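## Task

r1 begins in the delivery room and r2 in the mail room; the connecting door is locked but a service window is open. The delivery room's table holds four parcels, each with a mail stop code on its top, and the mail room's shelf holds letter trays with codes on their fronts. Every parcel whose code matches a tray's code must end up in that tray, fully within its walls. Parcels with no matching tray stay on the table, and every tray stays on the shelf. At the end both grippers must have released and moved away. A robot that falls over or is left tilted fails the task, and anything that stays in place only because a robot holds it does not count.

## Robot and tools

Robots: r1 and r2 are identical Hello Robot Stretch 3 units. Each has a two-wheel differential base (0.33 m long, 0.34 m wide, with a passive rear omni wheel), a lift on a vertical mast, and a telescoping arm that reaches out to the robot's RIGHT side. The base cannot strafe; to move the gripper forward or back, drive the base. Turning pivots about the point midway between the drive wheels, 0.05 m behind the front edge. With the arm in and the wrist folded, a turn sweeps a 0.28 m radius; an unfolded level wrist reaches past that.

Frames: the base frame sits on the floor between the drive wheels, x forward, y left, z up. hand_pose is reported in it, at the point where closed fingertips meet. The odometry frame is the base frame at scene start. Each robot reports in its own frames, so relative positions between robots come only from images, lidar_m, wrist_depth_mm and head_depth_mm.

execute_actions: argument "actions" is a list holding one action (or empty, to just get state and images). The action is an object keyed by "r1" and/or "r2". Each robot may get:
- "base": exactly one of {"translate_m": d}, a straight drive offset in metres from the current spot, forward positive, -1 to 1; or {"rotate_rad": d}, an in-place turn offset in radians, counter-clockwise (left) positive, -3.2 to 3.2.
- "joints": absolute targets by name: lift_m 0 to 1.1 (arm height on mast); arm_m 0 to 0.52 (extension); wrist_yaw_rad -1.345 to 4.42 (0 along the arm, positive toward the front, 3.0 folded over the base); wrist_pitch_rad -1.57 to 0.451 (0 level, negative tips fingers down); wrist_roll_rad -2.911 to 2.911; gripper_m -0.089 to 0.179 (larger is wider; actual fingertip gap is less, by about 0.007 near closed and 0.025 fully open, zero below 0.007); head_pan_rad -3.953 to 1.73 (0 forward, positive left, -1.57 looks along the arm); head_tilt_rad -1.53 to 0.419 (negative looks down).
- "contact_limits": {"arm_m": effort percent 1 to 100}, stopping the arm move once its effort reaches that value; lower is gentler, too low stops instantly.
All motions in an action start together. A joint, base or robot not mentioned may keep pushing toward an earlier target. Any unknown key or out-of-range number rejects the whole call. Each action runs at most 15 s. "cameras" picks images: names like r1_head_camera, r1_nav_camera, r1_wrist_camera, same for r2, or "all"; omitted or null gives all, [] none. If a result reports a stop, the later motion calls in that reply are skipped.

wait: {"seconds": 0 to 10}; commands nothing and returns state and images. zoom_image: {"camera", "region": [x0, y0, x1, y1]} in pixels of that camera's latest full image, at most 504 by 504. finished_scene: {"scene": 1 or 2}; ends the scene irreversibly and reports success plus the next task. Replying without a tool call ends everything.

Result lines: base_status and joint_status give how each commanded motion ended: "done" (for the base, wheels turned the full amount even if slipping), "off_target" (resting short and maybe still pushing), "contact_stop", "time_out", "torque_fault" (old target dropped). After a contact stop the arm or lift goes slack until commanded again; a slack lift may sag under load or be pushed up by closing fingers on a surface. on_its_own covers uncommanded joints; its "held at" is the held target, not the position. motor_effort is percent of maximum, positive toward higher joint values, bracket showing the peak; readings carry offsets and noise. Wheel effort positive means pushing forward. base_odometry counts wheel turns only. turned_by_wheels and turned_by_imu give turning since the last result, left positive. base_tilt in degrees, forward and right positive, with a few degrees of fixed bias. lidar_m: 12 distances in metres, 30 degree sectors starting straight ahead and going counter-clockwise (4th left, 7th rear, 10th right), plane 0.17 m above the floor, "-" for nothing seen; it sees table legs, not tops, and sees the other robot. wrist_depth_mm (45 to 1000) and head_depth_mm (280 to 4000, image sideways) are 7x7 median depth grids from top left.

Speed: the base is fast (0.30 m/s, 1.9 rad/s) only with lift_m under 0.30, arm_m under 0.03 and wrist_yaw_rad over 2.54; otherwise 0.10 m/s, 0.63 rad/s.

Gripping: command gripper_m below the object's width to grasp; release by going at least 0.02 above the touch value. Neither status nor reading proves a grasp, so check images. Squeezing too hard lets the stall guard weaken the grip.

Avoid: robot-to-robot contact (a hard press fails the run; once bases touch, any further drive presses hard). Folding or unfolding the wrist safely needs lift_m 0.32 to 0.95, wrist_pitch_rad -0.4, roll near 0; once folded, the lift may go to 0.25. With yaw below -0.4 keep pitch at -0.5 or lower. Pushing the arm into something rigid with the gripper higher than about 0.45 m can tip the robot, especially a second push. Do not drive while gripping or pushing something fixed. If snagged, reverse the last move in small steps; if tilted, free the gripper and drop lift_m to about 0.2. The base, wrist and head have no contact stop; a wrist servo overloaded for seconds shuts off for 10 s. Avoid drops, slams and objects falling; loose objects may be nudged occasionally. The calibration block gives each camera's intrinsics and T_world_to_cam from its robot's base frame.

Each tool is called in YAML: its name, and indented under it one key for each argument.

## Session

I'll start by looking at the current state.

execute_actions:
  actions: []

Scene clock: 0.00 s.
r1.base_odometry: x=+0.000 y=+0.000 heading=+0.000 (m, m, rad; r1's odometry frame)
r1.turned_by_wheels: +0.000 (rad since the last result)
r1.turned_by_imu: +0.000 (rad since the last result)
r1.base_tilt: forward=+0.3 right=+0.1 (deg)
r1.lidar_m: 1.23 1.47 3.30 1.43 1.03 0.99 1.02 1.04 1.00 1.03 1.39 3.55
r1.head_depth_mm: 2109 3152 3631 3708 3695 3635 2423 / 2076 3109 3802 3887 3836 3666 2431 / 2060 3077 4000 - - 1790 2333 / 2040 3044 - - - 1556 2333 / 2030 2636 - - - 1589 1224 / 2008 2986 - - - 1618 2278 / 1836 2944 - - - 1616 2397
r1.base_status: not commanded
r1.joint_positions: lift_m=+0.527 arm_m=+0.003 wrist_yaw_rad=+3.106 wrist_pitch_rad=-0.438 wrist_roll_rad=-0.014 gripper_m=+0.037 head_pan_rad=-0.016 head_tilt_rad=-0.012
r1.joint_status: not commanded
r1.motor_effort: left_wheel=-1 right_wheel=+0 lift_m=+26 arm_m=+0 wrist_yaw_rad=+0 wrist_pitch_rad=+5 wrist_roll_rad=+0 gripper_m=+0 head_pan_rad=+0 head_tilt_rad=+1 (%)
r1.hand_pose: x=-0.0134 y=+0.0737 z=+0.5347 quat_wxyz=(+0.165, +0.688, +0.143, +0.692) (m; r1's base frame)
r1.wrist_depth_mm: 838 954 - - - - - / 842 - - - - - - / 898 - - - - - - / 896 - - - - - - / 872 933 - 956 951 978 - / 778 784 - 800 839 832 824 / 677 669 667 699 677 713 734
r2.base_odometry: x=+0.000 y=+0.000 heading=+0.000 (m, m, rad; r2's odometry frame)
r2.turned_by_wheels: +0.000 (rad since the last result)
r2.turned_by_imu: +0.000 (rad since the last result)
r2.base_tilt: forward=+0.8 right=-0.6 (deg)
r2.lidar_m: 1.30 1.06 1.05 1.16 1.82 2.45 2.70 3.31 3.27 2.88 2.33 2.30
r2.head_depth_mm: 1940 2344 2323 2346 2337 2282 2268 / 1943 2220 2166 2169 2223 2233 2229 / 1844 1888 1854 1851 1849 1869 1863 / 1644 1616 1621 1627 1627 1604 1610 / 1454 1460 1441 1463 1461 1465 1449 / 1300 1298 1304 1300 1296 1293 1295 / 1177 1182 1185 1185 1174 1181 1180
r2.base_status: not commanded
r2.joint_positions: lift_m=+0.345 arm_m=-0.001 wrist_yaw_rad=+2.824 wrist_pitch_rad=-0.418 wrist_roll_rad=+0.010 gripper_m=+0.037 head_pan_rad=+0.003 head_tilt_rad=-0.009
r2.joint_status: not commanded
r2.motor_effort: left_wheel=-1 right_wheel=+0 lift_m=+21 arm_m=+0 wrist_yaw_rad=+0 wrist_pitch_rad=+4 wrist_roll_rad=+0 gripper_m=+1 head_pan_rad=+1 head_tilt_rad=+3 (%)
r2.hand_pose: x=+0.0488 y=+0.0690 z=+0.3574 quat_wxyz=(+0.255, +0.709, +0.035, +0.656) (m; r2's base frame)
r2.wrist_depth_mm: - - - - 972 907 824 / - - - - - 955 893 / - - - - - - 934 / - 979 973 - 943 954 968 / - 771 788 782 765 754 737 / 605 626 641 618 631 622 608 / 529 - 524 527 522 515 516
pictures: r1_head_camera (sideways: a quarter turn clockwise sets it upright), r1_nav_camera (sideways: a quarter turn counterclockwise sets it upright), r1_wrist_camera, r2_head_camera (sideways: a quarter turn clockwise sets it upright), r2_nav_camera (sideways: a quarter turn counterclockwise sets it upright), r2_wrist_camera
Images, in order (width x height): r1_head_camera 896x504, r1_nav_camera 672x504, r1_wrist_camera 644x364, r2_head_camera 896x504, r2_nav_camera 672x504, r2_wrist_camera 644x364.

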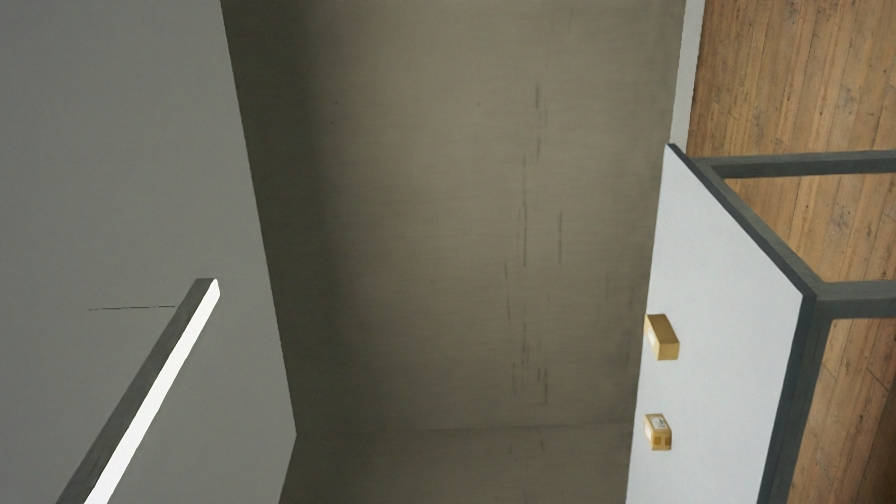

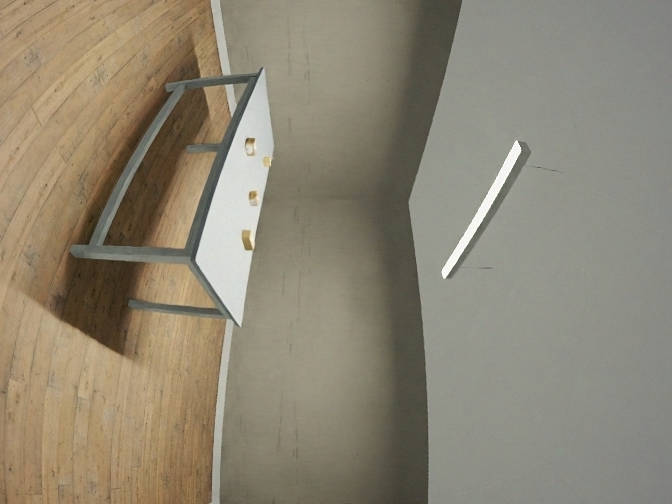

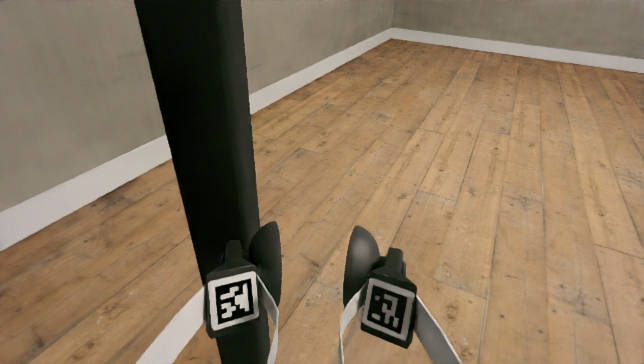

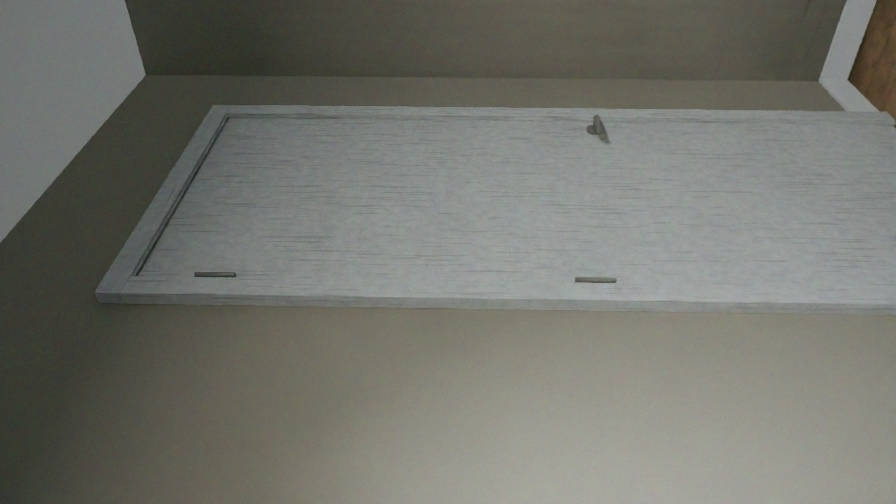

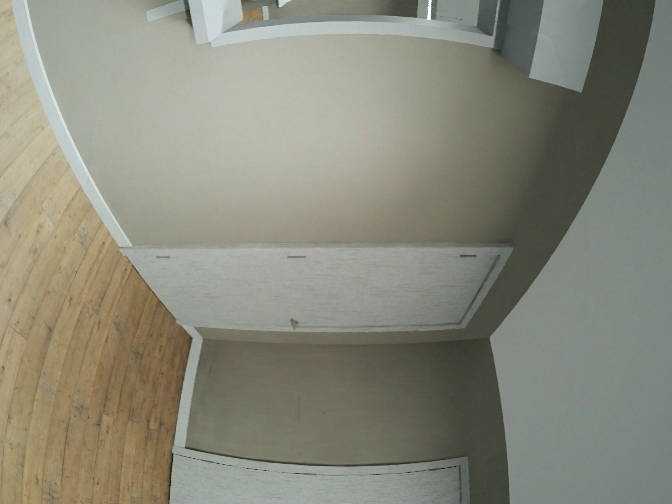

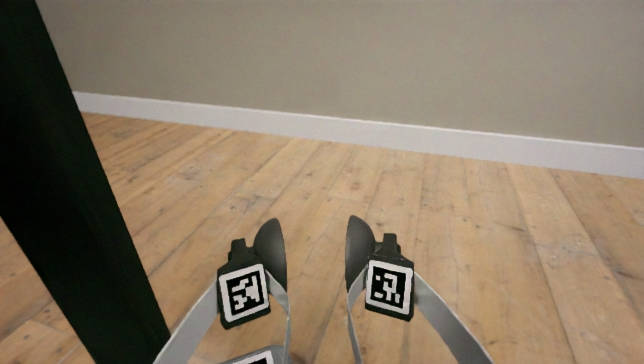

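execute_actions:
  actions:
    - {"r1":{"joints":{"head_pan_rad":1.5,"head_tilt_rad":-0.3}},"r2":{"joints":{"head_pan_rad":1.5,"head_tilt_rad":-0.3}}}
  cameras: ["r1_head_camera","r1_nav_camera","r2_head_camera","r2_nav_camera"]

execute_actions:
  actions:
    - {"r1":{"joints":{"head_pan_rad":-1.57,"head_tilt_rad":-0.3}},"r2":{"joints":{"head_pan_rad":-1.57,"head_tilt_rad":-0.3}}}
  cameras: ["r1_head_camera","r1_nav_camera","r2_head_camera","r2_nav_camera"]

Scene clock: 8.03 s.
r1.base_odometry: x=+0.000 y=+0.000 heading=+0.000 (m, m, rad; r1's odometry frame)
r1.turned_by_wheels: +0.000 (rad since the last result)
r1.turned_by_imu: -0.001 (rad since the last result)
r1.base_tilt: forward=+0.3 right=+0.0 (deg)
r1.lidar_m: 1.23 1.47 3.30 1.43 1.03 0.99 1.02 1.04 1.00 1.03 1.39 3.56
r1.head_depth_mm: 2891 3023 3136 3276 2875 2084 1629 / 2984 3124 3244 3468 2909 2097 1643 / 2921 3074 3172 3381 2900 2099 1636 / 2263 2364 2430 2525 2587 2093 1650 / 1857 1934 1986 2050 2107 2041 1655 / 1591 1631 1660 1704 1760 1801 1656 / 1390 1406 1434 1460 1500 1527 1555
r1.base_status: not commanded
r1.joint_positions: lift_m=+0.527 arm_m=+0.003 wrist_yaw_rad=+3.106 wrist_pitch_rad=-0.438 wrist_roll_rad=-0.014 gripper_m=+0.037 head_pan_rad=+1.493 head_tilt_rad=-0.296
r1.joint_status: all done
r1.motor_effort: left_wheel=-1(1) right_wheel=+0(0) lift_m=+26(26) arm_m=+0(0) wrist_yaw_rad=+0(0) wrist_pitch_rad=+5(5) wrist_roll_rad=+0(0) gripper_m=+0(0) head_pan_rad=+4(35) head_tilt_rad=-2(24) (%)
r1.hand_pose: x=-0.0134 y=+0.0737 z=+0.5347 quat_wxyz=(+0.165, +0.688, +0.143, +0.692) (m; r1's base frame)
r1.wrist_depth_mm: 848 963 - - - - - / 860 - - - - - - / 882 - - - - - - / 927 - - - - - - / 914 928 - 982 984 981 - / 775 807 - 805 807 840 859 / 668 695 662 690 679 714 723
r2.base_odometry: x=+0.000 y=+0.000 heading=+0.000 (m, m, rad; r2's odometry frame)
r2.turned_by_wheels: +0.000 (rad since the last result)
r2.turned_by_imu: +0.001 (rad since the last result)
r2.base_tilt: forward=+0.9 right=-0.8 (deg)
r2.lidar_m: 1.30 1.06 1.05 1.16 1.82 2.45 2.70 3.31 3.28 2.87 2.32 2.30
r2.head_depth_mm: 3728 - - - 1065 1111 1161 / 974 1014 1076 1150 1129 1197 1253 / 1027 1066 1108 1163 1220 1281 1343 / 1095 1132 1187 1253 1313 1383 1435 / 1167 1216 1279 1331 1416 1502 1548 / 1243 1303 1373 1446 1525 1653 1628 / 1335 1406 1489 1570 1680 1816 1623
r2.base_status: not commanded
r2.joint_positions: lift_m=+0.345 arm_m=-0.001 wrist_yaw_rad=+2.824 wrist_pitch_rad=-0.418 wrist_roll_rad=+0.010 gripper_m=+0.037 head_pan_rad=+1.493 head_tilt_rad=-0.296
r2.joint_status: all done
r2.motor_effort: left_wheel=-1(0) right_wheel=+0(0) lift_m=+21(21) arm_m=+0(0) wrist_yaw_rad=-1(1) wrist_pitch_rad=+4(4) wrist_roll_rad=+1(0) gripper_m=+1(1) head_pan_rad=+4(51) head_tilt_rad=-3(22) (%)
r2.hand_pose: x=+0.0488 y=+0.0690 z=+0.3574 quat_wxyz=(+0.255, +0.709, +0.035, +0.656) (m; r2's base frame)
r2.wrist_depth_mm: - - - - 977 900 833 / - - - - - 930 891 / - - - - - - 950 / - 957 981 964 959 960 959 / - 763 777 777 753 740 749 / 607 614 641 611 636 616 607 / 527 - 525 524 515 524 516
pictures: r1_head_camera (sideways: a quarter turn clockwise sets it upright), r1_nav_camera (sideways: a quarter turn counterclockwise sets it upright), r2_head_camera (sideways: a quarter turn clockwise sets it upright), r2_nav_camera (sideways: a quarter turn counterclockwise sets it upright)
camera_calibration (this result's frames):
r1_head_camera: T_world_to_cam=[[-0.0529249, -0.27238, -0.960733, 1.27701], [-0.994408, 0.102423, 0.0257419, -0.0224343], [0.0913892, 0.956723, -0.276277, 0.313846], [0, 0, 0, 1]] pos_world=[0.0165948, 0.0498661, 1.31415]
r1_nav_camera: T_world_to_cam=[[-0.00743495, 0.279313, 0.960171, -1.2084], [0.998844, -0.0435365, 0.0203991, 0.0201544], [0.0475002, 0.959213, -0.278666, 0.320057], [0, 0, 0, 1]] pos_world=[-0.0443182, 0.0313961, 1.24905]
r2_head_camera: T_world_to_cam=[[0.0125934, -0.28367, -0.958839, 1.27083], [-0.995717, 0.084282, -0.0380124, 0.0575886], [0.0915958, 0.955211, -0.281394, 0.323258], [0, 0, 0, 1]] pos_world=[0.0117287, 0.0468625, 1.31167]
r2_nav_camera: T_world_to_cam=[[0.0452392, 0.310289, 0.949565, -1.19042], [0.996387, -0.0824062, -0.020542, 0.0661483], [0.0718761, 0.947064, -0.312896, 0.358418], [0, 0, 0, 1]] pos_world=[-0.0378175, 0.0353795, 1.24389]
Images, in order (width x height): r1_head_camera 896x504, r1_nav_camera 672x504, r2_head_camera 896x504, r2_nav_camera 672x504.

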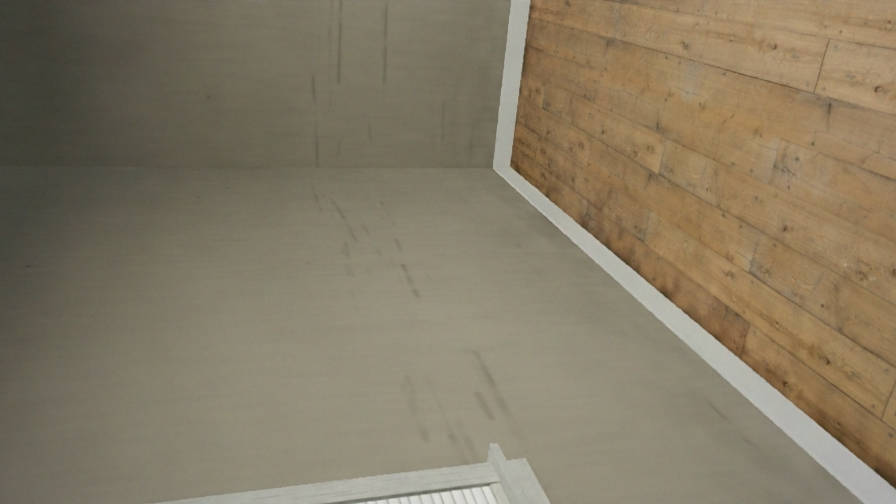

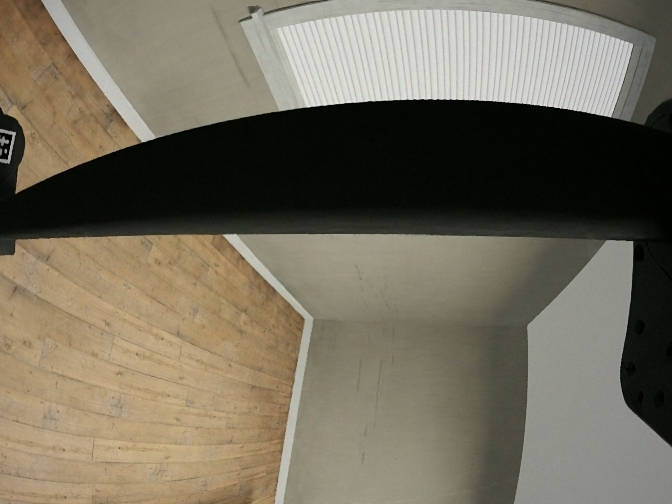

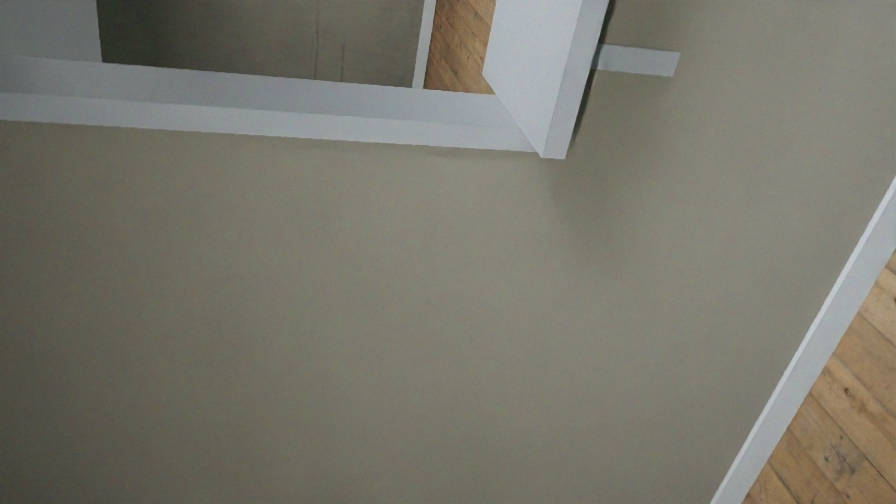

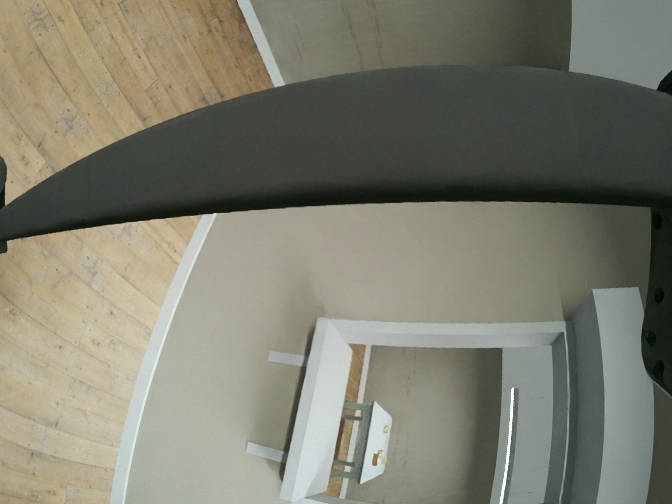

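Scene clock: 10.00 s.
r1.base_odometry: x=+0.000 y=+0.000 heading=+0.000 (m, m, rad; r1's odometry frame)
r1.turned_by_wheels: +0.000 (rad since the last result)
r1.turned_by_imu: +0.000 (rad since the last result)
r1.base_tilt: forward=+0.3 right=+0.0 (deg)
r1.lidar_m: 1.23 1.47 3.30 1.43 1.03 0.99 1.02 1.04 1.00 1.03 1.39 3.56
r1.head_depth_mm: 858 895 933 975 1024 1079 1131 / 892 933 974 1025 1078 1141 1205 / 939 977 1031 1083 1139 1205 1273 / 983 1033 1081 1146 1212 1284 1364 / 1032 1084 1144 1206 1289 1379 1466 / 1091 1148 1213 1294 1379 1476 1551 / 1150 1213 1294 1377 1482 1604 1632
r1.base_status: not commanded
r1.joint_positions: lift_m=+0.527 arm_m=+0.003 wrist_yaw_rad=+3.106 wrist_pitch_rad=-0.438 wrist_roll_rad=-0.014 gripper_m=+0.037 head_pan_rad=-1.563 head_tilt_rad=-0.296
r1.joint_status: all done
r1.motor_effort: left_wheel=-1(1) right_wheel=+0(0) lift_m=+26(26) arm_m=+0(0) wrist_yaw_rad=+1(0) wrist_pitch_rad=+5(5) wrist_roll_rad=+0(0) gripper_m=+0(0) head_pan_rad=-2(32) head_tilt_rad=-2(2) (%)
r1.hand_pose: x=-0.0134 y=+0.0737 z=+0.5347 quat_wxyz=(+0.165, +0.688, +0.143, +0.692) (m; r1's base frame)
r1.wrist_depth_mm: 830 949 - - - - - / 862 - - - - - - / 925 - - - - - - / 918 - - - - - - / 897 931 - 953 999 983 - / 779 781 - 814 814 825 840 / 668 682 679 706 681 698 710
r2.base_odometry: x=+0.000 y=+0.000 heading=+0.000 (m, m, rad; r2's odometry frame)
r2.turned_by_wheels: +0.000 (rad since the last result)
r2.turned_by_imu: +0.000 (rad since the last result)
r2.base_tilt: forward=+0.8 right=-0.6 (deg)
r2.lidar_m: 1.29 1.06 1.05 1.16 1.82 2.44 2.69 3.33 3.29 2.87 2.33 2.30
r2.head_depth_mm: 3064 3153 3213 3342 2972 2125 1641 / 3262 3328 3423 3622 2988 2098 1650 / 3514 3658 3711 3804 2947 2098 1632 / 3239 3446 3573 3833 2916 2105 1637 / 2950 3074 3196 3299 2924 2114 1631 / 2642 2760 2843 3015 2884 2075 1615 / 2396 2519 2615 2703 2759 2066 1614
r2.base_status: not commanded
r2.joint_positions: lift_m=+0.345 arm_m=-0.001 wrist_yaw_rad=+2.824 wrist_pitch_rad=-0.418 wrist_roll_rad=+0.010 gripper_m=+0.037 head_pan_rad=-1.563 head_tilt_rad=-0.296
r2.joint_status: all done
r2.motor_effort: left_wheel=+0(0) right_wheel=+0(0) lift_m=+21(21) arm_m=+0(0) wrist_yaw_rad=+0(0) wrist_pitch_rad=+4(4) wrist_roll_rad=+0(0) gripper_m=+1(1) head_pan_rad=-4(50) head_tilt_rad=-3(2) (%)
r2.hand_pose: x=+0.0488 y=+0.0690 z=+0.3574 quat_wxyz=(+0.255, +0.709, +0.035, +0.656) (m; r2's base frame)
r2.wrist_depth_mm: - - - - 972 897 820 / - - - - - 960 894 / - - - - - - 959 / - 990 965 974 961 951 962 / - 769 771 770 757 747 748 / 610 627 646 619 634 615 615 / 530 - 528 522 520 526 514
pictures: r1_head_camera (sideways: a quarter turn clockwise sets it upright), r1_nav_camera (sideways: a quarter turn counterclockwise sets it upright), r2_head_camera (sideways: a quarter turn clockwise sets it upright), r2_nav_camera (sideways: a quarter turn counterclockwise sets it upright)
camera_calibration (this result's frames):
r1_head_camera: T_world_to_cam=[[0.029311, 0.276105, -0.96068, 1.27644], [0.999532, -0.016559, 0.0257372, -0.0345912], [-0.00880178, -0.960985, -0.276461, 0.314697], [0, 0, 0, 1]] pos_world=[-0.0000689043, -0.050586, 1.31414]
r1_nav_camera: T_world_to_cam=[[0.0314214, -0.277823, 0.960118, -1.20857], [-0.998888, -0.0424992, 0.0203925, 0.0323491], [0.0351387, -0.959692, -0.27885, 0.320371], [0, 0, 0, 1]] pos_world=[0.0590306, -0.0269353, 1.24904]
r2_head_camera: T_world_to_cam=[[-0.0369344, 0.281722, -0.958785, 1.27106], [0.999276, 0.00163551, -0.0380136, 0.0454207], [-0.00914118, -0.959495, -0.281579, 0.324113], [0, 0, 0, 1]] pos_world=[0.00452077, -0.0471747, 1.31166]
r2_nav_camera: T_world_to_cam=[[-0.0183958, -0.313212, 0.949505, -1.18995], [-0.999783, -0.00355064, -0.0205412, 0.0783238], [0.00980509, -0.949677, -0.313079, 0.359035], [0, 0, 0, 1]] pos_world=[0.0528963, -0.0314619, 1.24388]
Images, in order (width x height): r1_head_camera 896x504, r1_nav_camera 672x504, r2_head_camera 896x504, r2_nav_camera 672x504.

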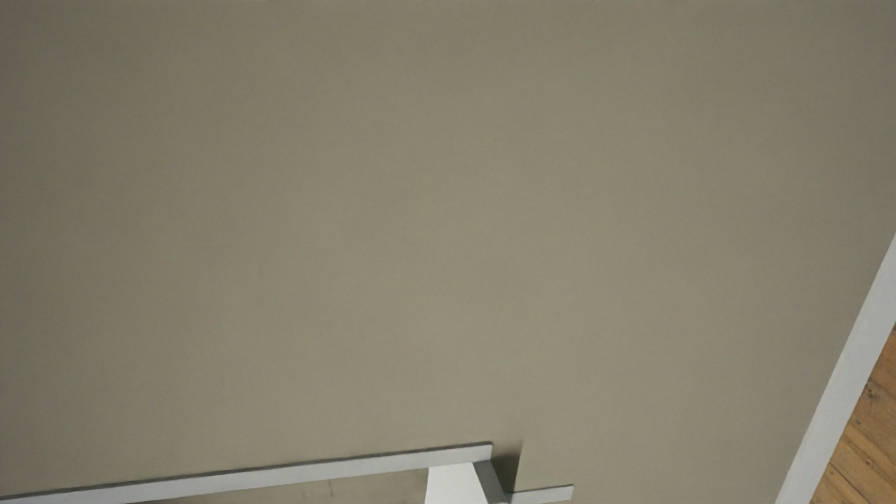

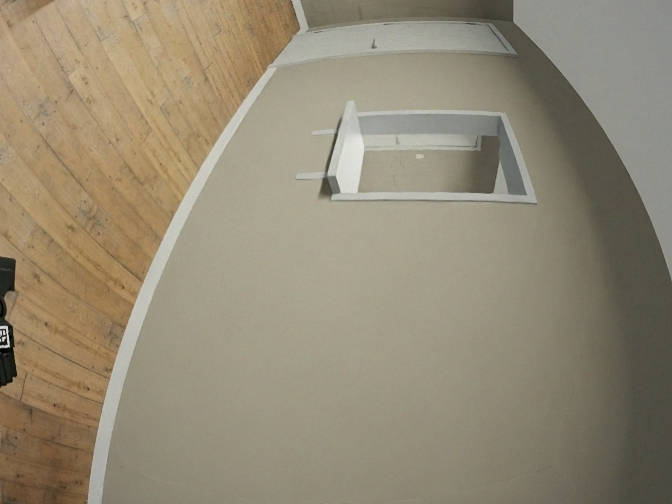

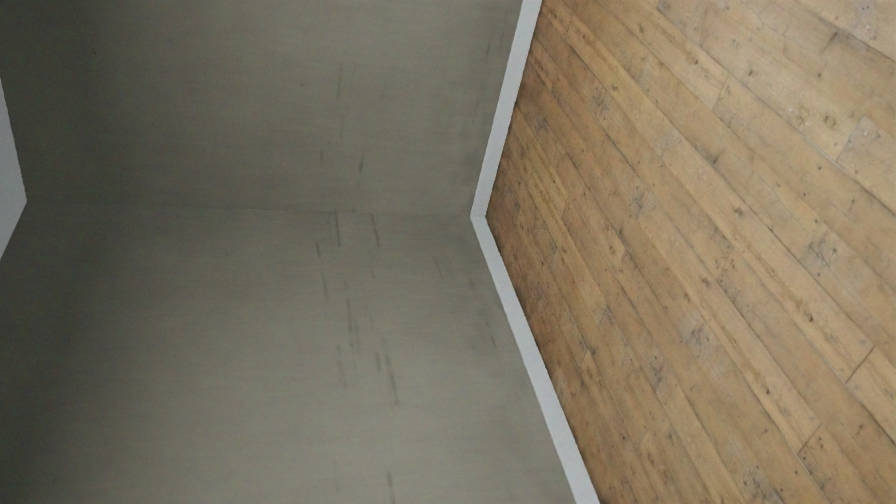

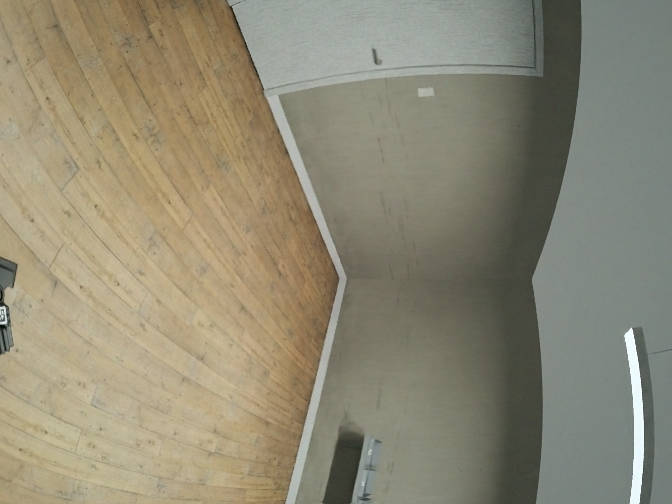

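execute_actions:
  actions:
    - {"r1":{"joints":{"head_pan_rad":-0.6,"head_tilt_rad":-0.3}},"r2":{"joints":{"head_pan_rad":-2.7,"head_tilt_rad":-0.2}}}
  cameras: ["r1_head_camera","r1_nav_camera","r2_head_camera","r2_nav_camera"]

Scene clock: 14.20 s.
r1.base_odometry: x=+0.000 y=+0.000 heading=+0.000 (m, m, rad; r1's odometry frame)
r1.turned_by_wheels: +0.000 (rad since the last result)
r1.turned_by_imu: -0.001 (rad since the last result)
r1.base_tilt: forward=+0.3 right=+0.0 (deg)
r1.lidar_m: 1.23 1.47 3.29 1.43 1.03 0.99 1.02 1.04 1.00 1.03 1.39 3.53
r1.head_depth_mm: 2246 2293 2353 2418 2472 2058 1631 / 2888 2945 3027 3176 2870 2083 1644 / 3456 3573 3738 3908 2901 2090 1651 / 3399 3582 3755 3920 2954 2104 1648 / 3398 3602 3745 3887 2957 2115 1656 / 3336 3446 3649 3819 2959 2133 1657 / 3289 3477 3610 3811 2978 2145 1666
r1.base_status: not commanded
r1.joint_positions: lift_m=+0.527 arm_m=+0.003 wrist_yaw_rad=+3.106 wrist_pitch_rad=-0.438 wrist_roll_rad=-0.014 gripper_m=+0.037 head_pan_rad=-0.607 head_tilt_rad=-0.296
r1.joint_status: all done
r1.motor_effort: left_wheel=-1(1) right_wheel=+0(1) lift_m=+26(26) arm_m=+0(0) wrist_yaw_rad=+0(0) wrist_pitch_rad=+5(5) wrist_roll_rad=+0(0) gripper_m=+0(0) head_pan_rad=+4(33) head_tilt_rad=-3(2) (%)
r1.hand_pose: x=-0.0134 y=+0.0737 z=+0.5347 quat_wxyz=(+0.165, +0.688, +0.143, +0.692) (m; r1's base frame)
r1.wrist_depth_mm: 826 943 - - - - - / 871 - - - - - - / 892 - - - - - - / 918 - - - - - - / 869 947 - 963 941 978 985 / 770 794 - 809 830 827 855 / 673 695 660 700 685 735 738
r2.base_odometry: x=+0.000 y=+0.000 heading=+0.000 (m, m, rad; r2's odometry frame)
r2.turned_by_wheels: +0.000 (rad since the last result)
r2.turned_by_imu: +0.001 (rad since the last result)
r2.base_tilt: forward=+0.9 right=-0.7 (deg)
r2.lidar_m: 1.30 1.06 1.05 1.16 1.82 2.45 2.70 3.31 3.29 2.87 2.33 2.31
r2.head_depth_mm: 3025 3235 3303 3449 3367 2415 1819 / 3040 3678 3783 3896 3608 2438 1812 / 3090 3608 3746 3897 3638 2412 1816 / 3108 3415 3515 3618 3575 2413 1818 / 3075 3191 3358 3428 3536 2366 1800 / 2918 3161 3192 3291 3294 2363 1782 / 2908 2952 3059 3129 3169 2373 1804
r2.base_status: not commanded
r2.joint_positions: lift_m=+0.345 arm_m=-0.001 wrist_yaw_rad=+2.824 wrist_pitch_rad=-0.418 wrist_roll_rad=+0.010 gripper_m=+0.037 head_pan_rad=-2.693 head_tilt_rad=-0.211
r2.joint_status: all done
r2.motor_effort: left_wheel=+0(1) right_wheel=+0(0) lift_m=+21(21) arm_m=+0(0) wrist_yaw_rad=+0(0) wrist_pitch_rad=+4(4) wrist_roll_rad=+0(0) gripper_m=+1(2) head_pan_rad=-5(48) head_tilt_rad=+5(16) (%)
r2.hand_pose: x=+0.0488 y=+0.0690 z=+0.3574 quat_wxyz=(+0.255, +0.709, +0.035, +0.656) (m; r2's base frame)
r2.wrist_depth_mm: - - - - 976 905 833 / - - - - - 948 908 / - - - - - - 942 / - 966 951 963 948 952 934 / - 762 771 788 763 735 741 / 609 631 636 626 647 621 611 / 529 - 521 527 521 525 527
pictures: r1_head_camera (sideways: a quarter turn clockwise sets it upright), r1_nav_camera (sideways: a quarter turn counterclockwise sets it upright), r2_head_camera (sideways: a quarter turn clockwise sets it upright), r2_nav_camera (sideways: a quarter turn counterclockwise sets it upright)
camera_calibration (this result's frames):
r1_head_camera: T_world_to_cam=[[-0.208554, 0.183298, -0.96068, 1.27789], [0.590433, 0.806676, 0.0257372, -0.0320957], [0.779675, -0.56185, -0.276461, 0.309887], [0, 0, 0, 1]] pos_world=[0.0438488, -0.034235, 1.31414]
r1_nav_camera: T_world_to_cam=[[0.245011, -0.134695, 0.960118, -1.20987], [-0.541834, -0.840238, 0.0203925, 0.0295611], [0.803981, -0.525221, -0.27885, 0.315681], [0, 0, 0, 1]] pos_world=[0.0586464, 0.0276774, 1.24904]
r2_head_camera: T_world_to_cam=[[0.164781, 0.117841, -0.979265, 1.2966], [0.424942, -0.90445, -0.0373334, 0.0480428], [-0.890096, -0.409979, -0.199112, 0.222152], [0, 0, 0, 1]] pos_world=[-0.036334, -0.0182633, 1.31574]
r2_nav_camera: T_world_to_cam=[[-0.217477, -0.0815289, 0.972654, -1.21898], [-0.431363, 0.901937, -0.0208477, 0.0752579], [-0.875574, -0.424101, -0.231319, 0.258024], [0, 0, 0, 1]] pos_world=[-0.00671781, -0.0578318, 1.2469]
Images, in order (width x height): r1_head_camera 896x504, r1_nav_camera 672x504, r2_head_camera 896x504, r2_nav_camera 672x504.

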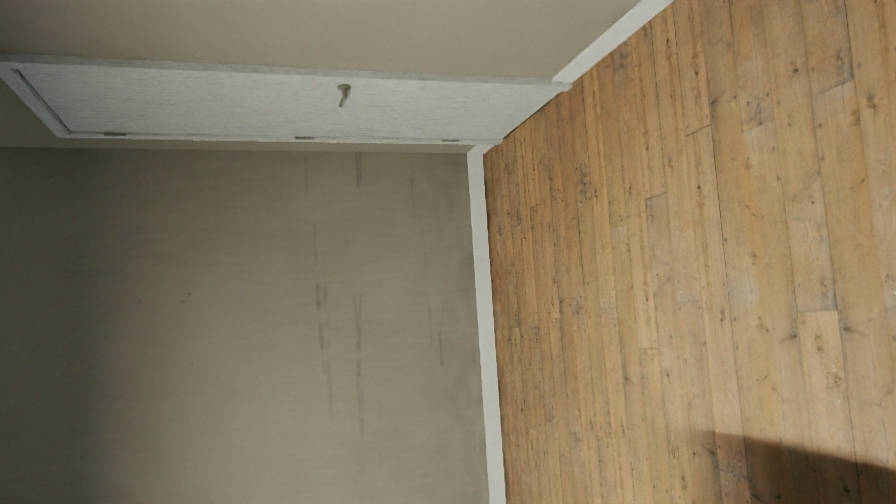

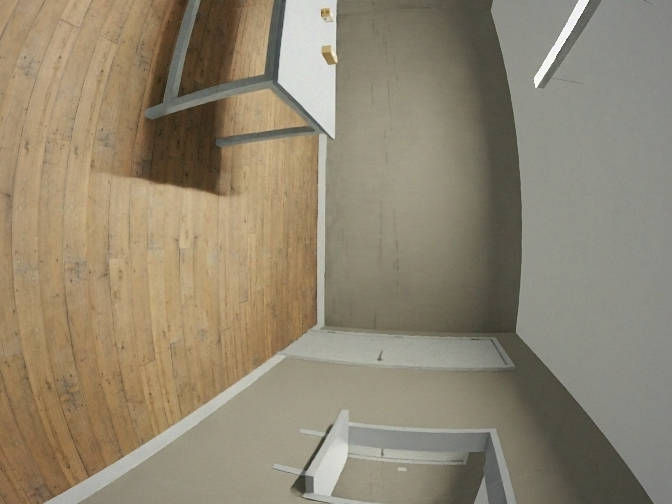

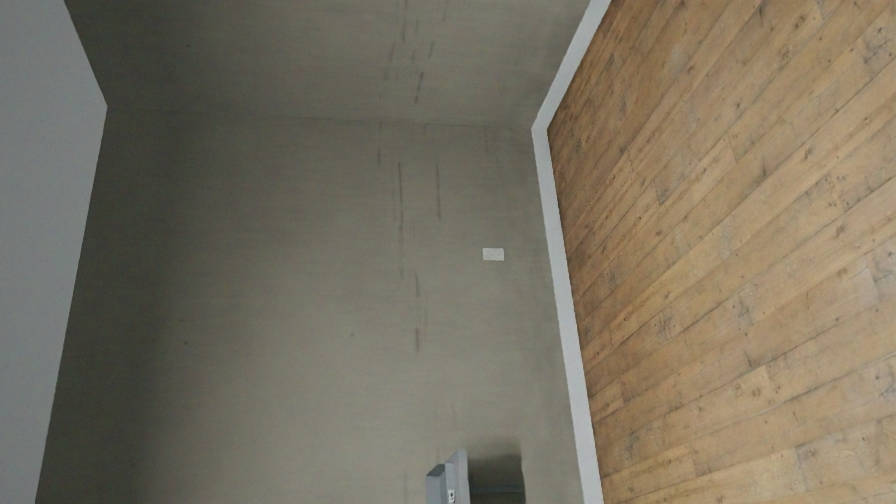

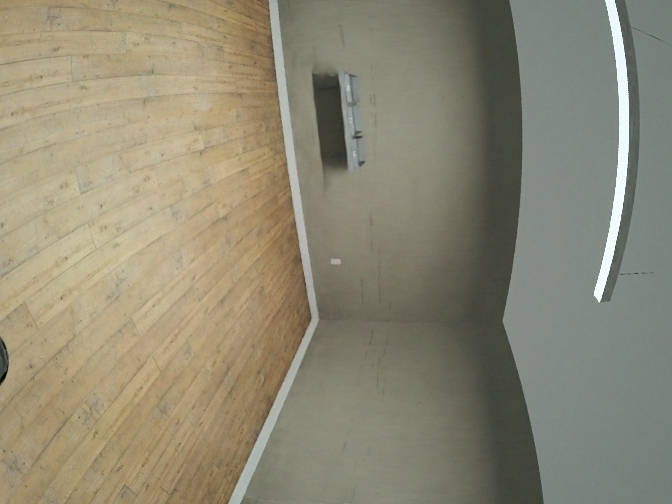

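execute_actions:
  actions:
    - {"r1":{"joints":{"head_pan_rad":0.35,"head_tilt_rad":-0.25}},"r2":{"joints":{"head_pan_rad":-3.25,"head_tilt_rad":-0.15}}}
  cameras: ["r1_head_camera","r2_head_camera"]

Scene clock: 17.10 s.
r1.base_odometry: x=+0.000 y=+0.000 heading=+0.000 (m, m, rad; r1's odometry frame)
r1.turned_by_wheels: +0.000 (rad since the last result)
r1.turned_by_imu: +0.000 (rad since the last result)
r1.base_tilt: forward=+0.3 right=+0.0 (deg)
r1.lidar_m: 1.23 1.47 3.30 1.43 1.03 0.99 1.02 1.04 1.00 1.03 1.39 3.54
r1.head_depth_mm: 3764 - - - 1369 2015 1580 / - - - - 1471 2113 1541 / - - - 2247 1598 2225 1643 / - - - 2303 2785 2225 1704 / 3691 3898 - 2321 3003 2105 1721 / 3489 3577 3702 3717 3062 2214 1713 / 3275 3386 3427 3558 3028 2249 1733
r1.base_status: not commanded
r1.joint_positions: lift_m=+0.527 arm_m=+0.003 wrist_yaw_rad=+3.106 wrist_pitch_rad=-0.438 wrist_roll_rad=-0.014 gripper_m=+0.037 head_pan_rad=+0.343 head_tilt_rad=-0.261
r1.joint_status: all done
r1.motor_effort: left_wheel=-1(1) right_wheel=+0(0) lift_m=+26(26) arm_m=+0(0) wrist_yaw_rad=+0(0) wrist_pitch_rad=+5(5) wrist_roll_rad=+0(0) gripper_m=+0(0) head_pan_rad=+4(34) head_tilt_rad=+5(12) (%)
r1.hand_pose: x=-0.0134 y=+0.0737 z=+0.5347 quat_wxyz=(+0.165, +0.688, +0.143, +0.692) (m; r1's base frame)
r1.wrist_depth_mm: 824 965 - - - - - / 858 - - - - - - / 891 - - - - - - / 934 - - - - - - / 885 950 - 964 - - 996 / 768 796 - 796 830 803 843 / 677 687 676 707 688 706 717
r2.base_odometry: x=+0.000 y=+0.000 heading=+0.000 (m, m, rad; r2's odometry frame)
r2.turned_by_wheels: +0.000 (rad since the last result)
r2.turned_by_imu: +0.001 (rad since the last result)
r2.base_tilt: forward=+0.9 right=-0.7 (deg)
r2.lidar_m: 1.30 1.06 1.05 1.16 1.82 2.45 2.71 3.31 3.28 2.88 2.33 2.31
r2.head_depth_mm: 2252 2312 2327 2377 2408 2428 1949 / 2375 2408 2487 2523 2548 2574 1936 / 2484 2575 2622 2703 2740 2648 1915 / 2597 2721 2786 2830 2876 2608 1919 / 2686 2911 3013 3078 3113 2601 1932 / 2730 3099 3146 3254 3301 2597 1927 / 2715 3350 3495 3545 3559 2557 1892
r2.base_status: not commanded
r2.joint_positions: lift_m=+0.345 arm_m=-0.001 wrist_yaw_rad=+2.824 wrist_pitch_rad=-0.418 wrist_roll_rad=+0.010 gripper_m=+0.037 head_pan_rad=-3.243 head_tilt_rad=-0.162
r2.joint_status: all done
r2.motor_effort: left_wheel=+0(0) right_wheel=+0(0) lift_m=+21(21) arm_m=+0(0) wrist_yaw_rad=-1(0) wrist_pitch_rad=+4(4) wrist_roll_rad=+0(0) gripper_m=+1(0) head_pan_rad=-5(44) head_tilt_rad=+5(12) (%)
r2.hand_pose: x=+0.0488 y=+0.0690 z=+0.3574 quat_wxyz=(+0.255, +0.709, +0.035, +0.656) (m; r2's base frame)
r2.wrist_depth_mm: - - - - 975 888 814 / - - - - - 976 887 / - - - - - - 933 / - 989 977 996 973 972 948 / - 764 779 773 762 738 738 / 604 612 646 618 638 613 612 / 529 - 528 528 515 514 522
pictures: r1_head_camera (sideways: a quarter turn clockwise sets it upright), r2_head_camera (sideways: a quarter turn clockwise sets it upright)
camera_calibration (this result's frames):
r1_head_camera: T_world_to_cam=[[-0.238026, -0.0514619, -0.969895, 1.29011], [-0.313591, 0.949186, 0.0265966, -0.0277012], [0.919241, 0.310481, -0.242069, 0.264273], [0, 0, 0, 1]] pos_world=[0.0554631, 0.0106336, 1.31598]
r2_head_camera: T_world_to_cam=[[0.153813, 0.019232, -0.987913, 1.30799], [-0.112297, -0.992993, -0.0368149, 0.0506472], [-0.981698, 0.116602, -0.150575, 0.159532], [0, 0, 0, 1]] pos_world=[-0.0388854, 0.00653536, 1.31806]
Images, in order (width x height): r1_head_camera 896x504, r2_head_camera 896x504.

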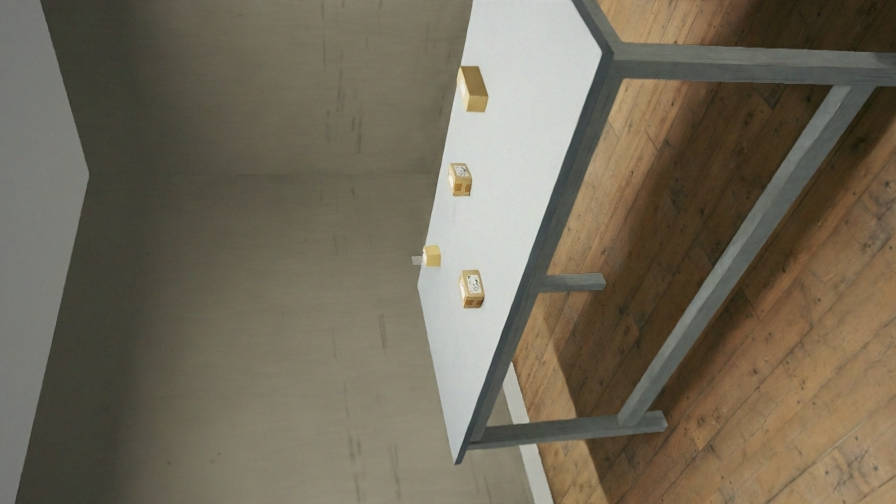

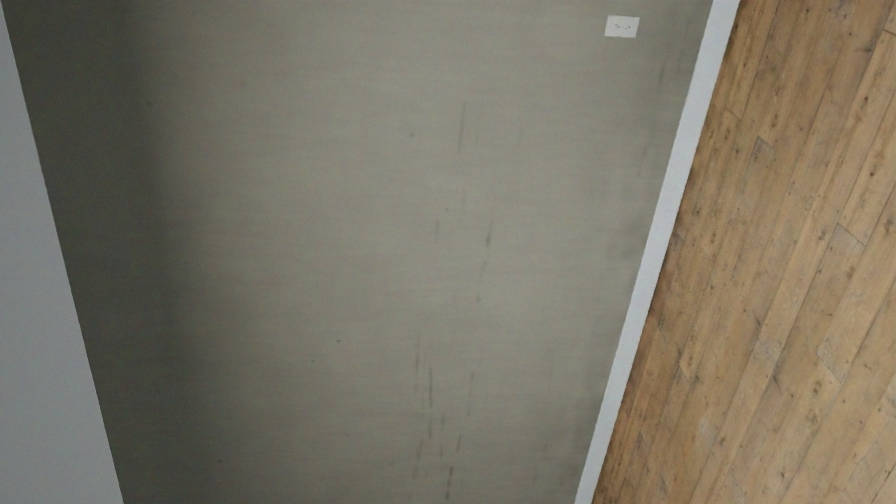

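execute_actions:
  actions:
    - {"r2":{"joints":{"head_pan_rad":-2.15,"head_tilt_rad":-0.15}}}
  cameras: ["r2_head_camera"]

zoom_image:
  camera: "r2_head_camera"
  region: [380, 60, 600, 440]

Scene clock: 22.77 s.
r1.base_odometry: x=+0.000 y=+0.000 heading=+0.000 (m, m, rad; r1's odometry frame)
r1.turned_by_wheels: +0.000 (rad since the last result)
r1.turned_by_imu: -0.001 (rad since the last result)
r1.base_tilt: forward=+0.3 right=+0.0 (deg)
r1.lidar_m: 1.23 1.47 3.30 1.43 1.03 0.99 1.02 1.04 1.00 1.03 1.39 3.55
r1.head_depth_mm: 3759 - - - 1370 2025 1592 / - - - - 1470 2114 1542 / - - - 2237 1592 2210 1639 / 3936 - - 2285 2833 2213 1716 / 3726 3940 - 2319 2982 2111 1704 / 3464 3583 3699 3665 3023 2208 1731 / 3264 3401 3452 3579 3045 2279 1739
r1.base_status: not commanded
r1.joint_positions: lift_m=+0.527 arm_m=+0.003 wrist_yaw_rad=+3.106 wrist_pitch_rad=-0.438 wrist_roll_rad=-0.014 gripper_m=+0.037 head_pan_rad=+0.343 head_tilt_rad=-0.261
r1.joint_status: not commanded
r1.motor_effort: left_wheel=-1(1) right_wheel=+0(0) lift_m=+26(26) arm_m=+0(0) wrist_yaw_rad=+0(0) wrist_pitch_rad=+5(5) wrist_roll_rad=+0(0) gripper_m=+1(0) head_pan_rad=+4(3) head_tilt_rad=+4(4) (%)
r1.hand_pose: x=-0.0134 y=+0.0737 z=+0.5347 quat_wxyz=(+0.165, +0.688, +0.143, +0.692) (m; r1's base frame)
r1.wrist_depth_mm: 842 982 - - - - - / 861 - - - - - - / 913 - - - - - - / 924 - - - - - - / 881 926 - 970 962 966 - / 776 785 - 800 811 832 816 / 664 683 658 685 691 700 714
r2.base_odometry: x=+0.000 y=+0.000 heading=+0.000 (m, m, rad; r2's odometry frame)
r2.turned_by_wheels: +0.000 (rad since the last result)
r2.turned_by_imu: +0.001 (rad since the last result)
r2.base_tilt: forward=+0.8 right=-0.7 (deg)
r2.lidar_m: 1.30 1.06 1.05 1.16 1.82 2.45 2.70 3.31 3.26 2.87 2.32 2.31
r2.head_depth_mm: 2615 3101 3097 3139 3257 2656 1924 / 2663 3039 3071 3161 3275 2636 1938 / 2682 3060 3171 3212 3322 2623 1913 / 2664 3087 3157 3233 3318 2599 1940 / 2721 3146 3166 3230 3335 2621 1930 / 2695 3125 3234 3343 3378 2614 1892 / 2702 3245 3175 3293 3435 2593 1913
r2.base_status: not commanded
r2.joint_positions: lift_m=+0.345 arm_m=-0.001 wrist_yaw_rad=+2.824 wrist_pitch_rad=-0.418 wrist_roll_rad=+0.010 gripper_m=+0.037 head_pan_rad=-2.157 head_tilt_rad=-0.162
r2.joint_status: all done
r2.motor_effort: left_wheel=+0(1) right_wheel=+0(0) lift_m=+21(21) arm_m=+0(0) wrist_yaw_rad=+0(0) wrist_pitch_rad=+4(4) wrist_roll_rad=+0(0) gripper_m=+1(0) head_pan_rad=+4(51) head_tilt_rad=+4(6) (%)
r2.hand_pose: x=+0.0488 y=+0.0690 z=+0.3574 quat_wxyz=(+0.255, +0.709, +0.035, +0.656) (m; r2's base frame)
r2.wrist_depth_mm: - - - - 976 903 840 / - - - - - 979 894 / - - - - - - 952 / - 978 996 956 985 950 933 / - 765 780 770 749 747 736 / 601 629 645 616 628 604 610 / 531 - 532 529 519 511 521
pictures: r2_head_camera (sideways: a quarter turn clockwise sets it upright)
camera_calibration (this result's frames):
r2_head_camera: T_world_to_cam=[[0.0546138, 0.144847, -0.987946, 1.30864], [0.82597, -0.562511, -0.0368124, 0.0449205], [-0.561062, -0.814003, -0.15036, 0.156686], [0, 0, 0, 1]] pos_world=[-0.0206619, -0.0367406, 1.31807]
Images, in order (width x height): r2_head_camera 896x504.

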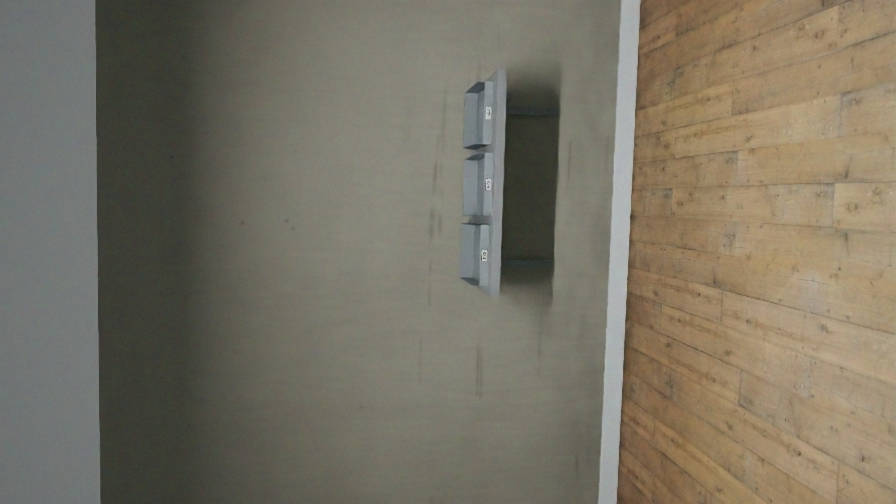

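Region (380, 60, 600, 440) of r2_head_camera's 896x504 image, scaled by 1.326, with more detail than that image has; it fills the left 292 columns of this view, and the rest is white.

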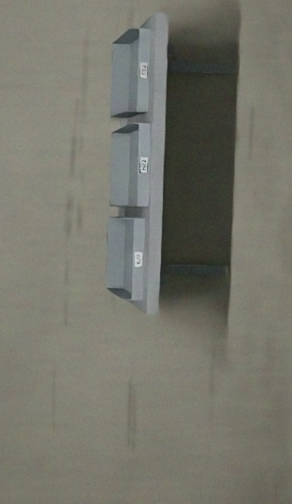

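zoom_image:
  camera: "r1_head_camera"
  region: [400, 40, 520, 330]

This scene's latest camera images include none from r1_head_camera. They are from: r2_head_camera. Call execute_actions without "cameras", or with r1_head_camera in "cameras", to get its image.

execute_actions:
  actions:
    - {"r1":{"base":{"translate_m":0.8},"joints":{"lift_m":0.9,"head_pan_rad":0.2,"head_tilt_rad":-0.6}},"r2":{"base":{"rotate_rad":0.9},"joints":{"lift_m":0.27,"head_pan_rad":-3.14,"head_tilt_rad":-0.2}}}
  cameras: ["r1_head_camera","r2_head_camera"]

Scene clock: 107.33 s.
r1.base_odometry: x=+0.800 y=+0.000 heading=+0.000 (m, m, rad; r1's odometry frame)
r1.turned_by_wheels: +0.000 (rad since the last result)
r1.turned_by_imu: +0.003 (rad since the last result)
r1.base_tilt: forward=+0.2 right=+0.1 (deg)
r1.lidar_m: 0.44 0.50 1.33 2.42 1.75 1.68 1.75 1.44 1.39 1.43 1.94 3.07
r1.head_depth_mm: 2842 3046 3157 971 1210 1448 1293 / 3058 3313 3344 976 785 1490 1287 / 3315 3563 3332 978 764 660 1269 / 3554 3898 1370 983 765 644 779 / 3609 3882 1367 984 768 681 1301 / 3310 3564 1384 989 770 1497 1225 / 3053 3258 1377 990 824 1535 1275
r1.base_status: done
r1.joint_positions: lift_m=+0.900 arm_m=+0.003 wrist_yaw_rad=+3.106 wrist_pitch_rad=-0.438 wrist_roll_rad=-0.014 gripper_m=+0.037 head_pan_rad=+0.207 head_tilt_rad=-0.593
r1.joint_status: all done
r1.motor_effort: left_wheel=-2(4) right_wheel=+1(3) lift_m=+35(40) arm_m=+0(1) wrist_yaw_rad=+0(0) wrist_pitch_rad=+5(5) wrist_roll_rad=+0(1) gripper_m=+0(0) head_pan_rad=-2(14) head_tilt_rad=-5(28) (%)
r1.hand_pose: x=-0.0134 y=+0.0737 z=+0.9077 quat_wxyz=(+0.165, +0.688, +0.143, +0.692) (m; r1's base frame)
r1.wrist_depth_mm: - - - - - - - / - - - - - - - / - - - - - - - / - - - - - - - / - - - - - - - / - - - - - - - / - - - - - - -
r2.base_odometry: x=+0.000 y=+0.000 heading=+0.900 (m, m, rad; r2's odometry frame)
r2.turned_by_wheels: +0.900 (rad since the last result)
r2.turned_by_imu: +0.893 (rad since the last result)
r2.base_tilt: forward=+0.8 right=-0.6 (deg)
r2.lidar_m: 1.05 1.10 1.52 2.45 2.55 3.38 3.28 3.28 2.39 2.30 1.48 1.09
r2.head_depth_mm: 2888 3038 3133 3269 3373 2473 1845 / 2953 3085 3219 3238 3260 2521 1824 / 2950 3065 3168 3201 3368 2479 1851 / 2956 3069 3128 3187 3273 2455 1835 / 2964 3084 3195 3214 3342 2434 1825 / 2944 3076 3162 3281 3310 2389 1826 / 2958 3087 3178 3243 3393 2417 1819
r2.base_status: done
r2.joint_positions: lift_m=+0.270 arm_m=-0.001 wrist_yaw_rad=+2.824 wrist_pitch_rad=-0.419 wrist_roll_rad=+0.010 gripper_m=+0.037 head_pan_rad=-3.133 head_tilt_rad=-0.198
r2.joint_status: all done
r2.motor_effort: left_wheel=-3(10) right_wheel=+2(6) lift_m=+18(21) arm_m=+0(0) wrist_yaw_rad=+0(0) wrist_pitch_rad=+4(5) wrist_roll_rad=+0(0) gripper_m=+0(1) head_pan_rad=-3(52) head_tilt_rad=-3(8) (%)
r2.hand_pose: x=+0.0487 y=+0.0690 z=+0.2827 quat_wxyz=(+0.255, +0.709, +0.035, +0.656) (m; r2's base frame)
r2.wrist_depth_mm: - - - - - - 888 / - - - - - - 922 / - - - - - - 944 / - 817 827 822 818 806 794 / - 633 647 658 632 632 629 / 511 529 547 524 540 519 511 / 448 - - 441 435 434 436
pictures: r1_head_camera (sideways: a quarter turn clockwise sets it upright), r2_head_camera (sideways: a quarter turn clockwise sets it upright)
camera_calibration (this result's frames):
r1_head_camera: T_world_to_cam=[[-0.539179, -0.0810679, -0.838281, 1.12021], [-0.175116, 0.984393, 0.0174356, -0.0166096], [0.823785, 0.156197, -0.54496, 0.659015], [0, 0, 0, 1]] pos_world=[0.0581984, 0.00422738, 1.29848]
r2_head_camera: T_world_to_cam=[[0.186424, 0.0362574, -0.9818, 1.29978], [-0.00158164, -0.999306, -0.0372042, 0.050477], [-0.982468, 0.0084886, -0.186237, 0.205957], [0, 0, 0, 1]] pos_world=[-0.039885, 0.00156691, 1.31636]
Images, in order (width x height): r1_head_camera 896x504, r2_head_camera 896x504.

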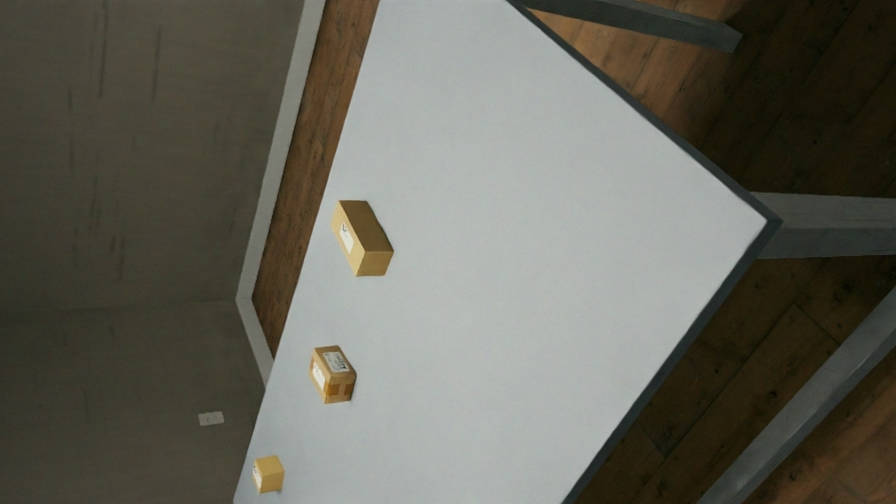

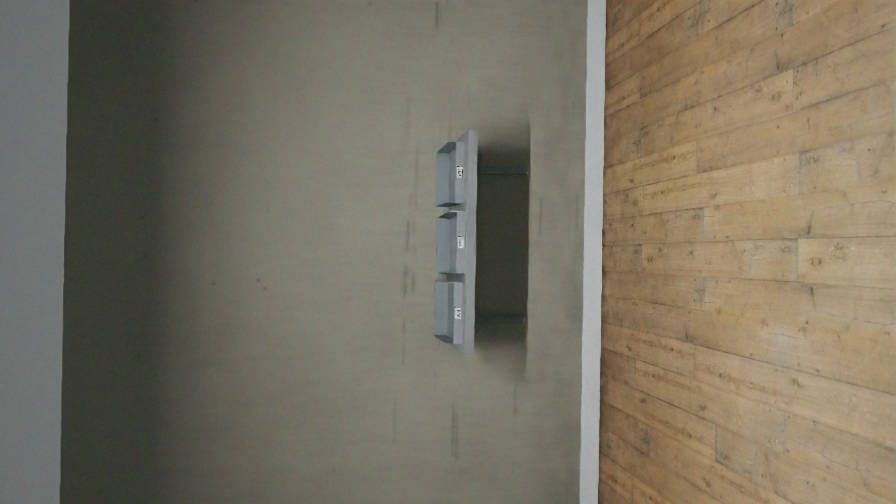

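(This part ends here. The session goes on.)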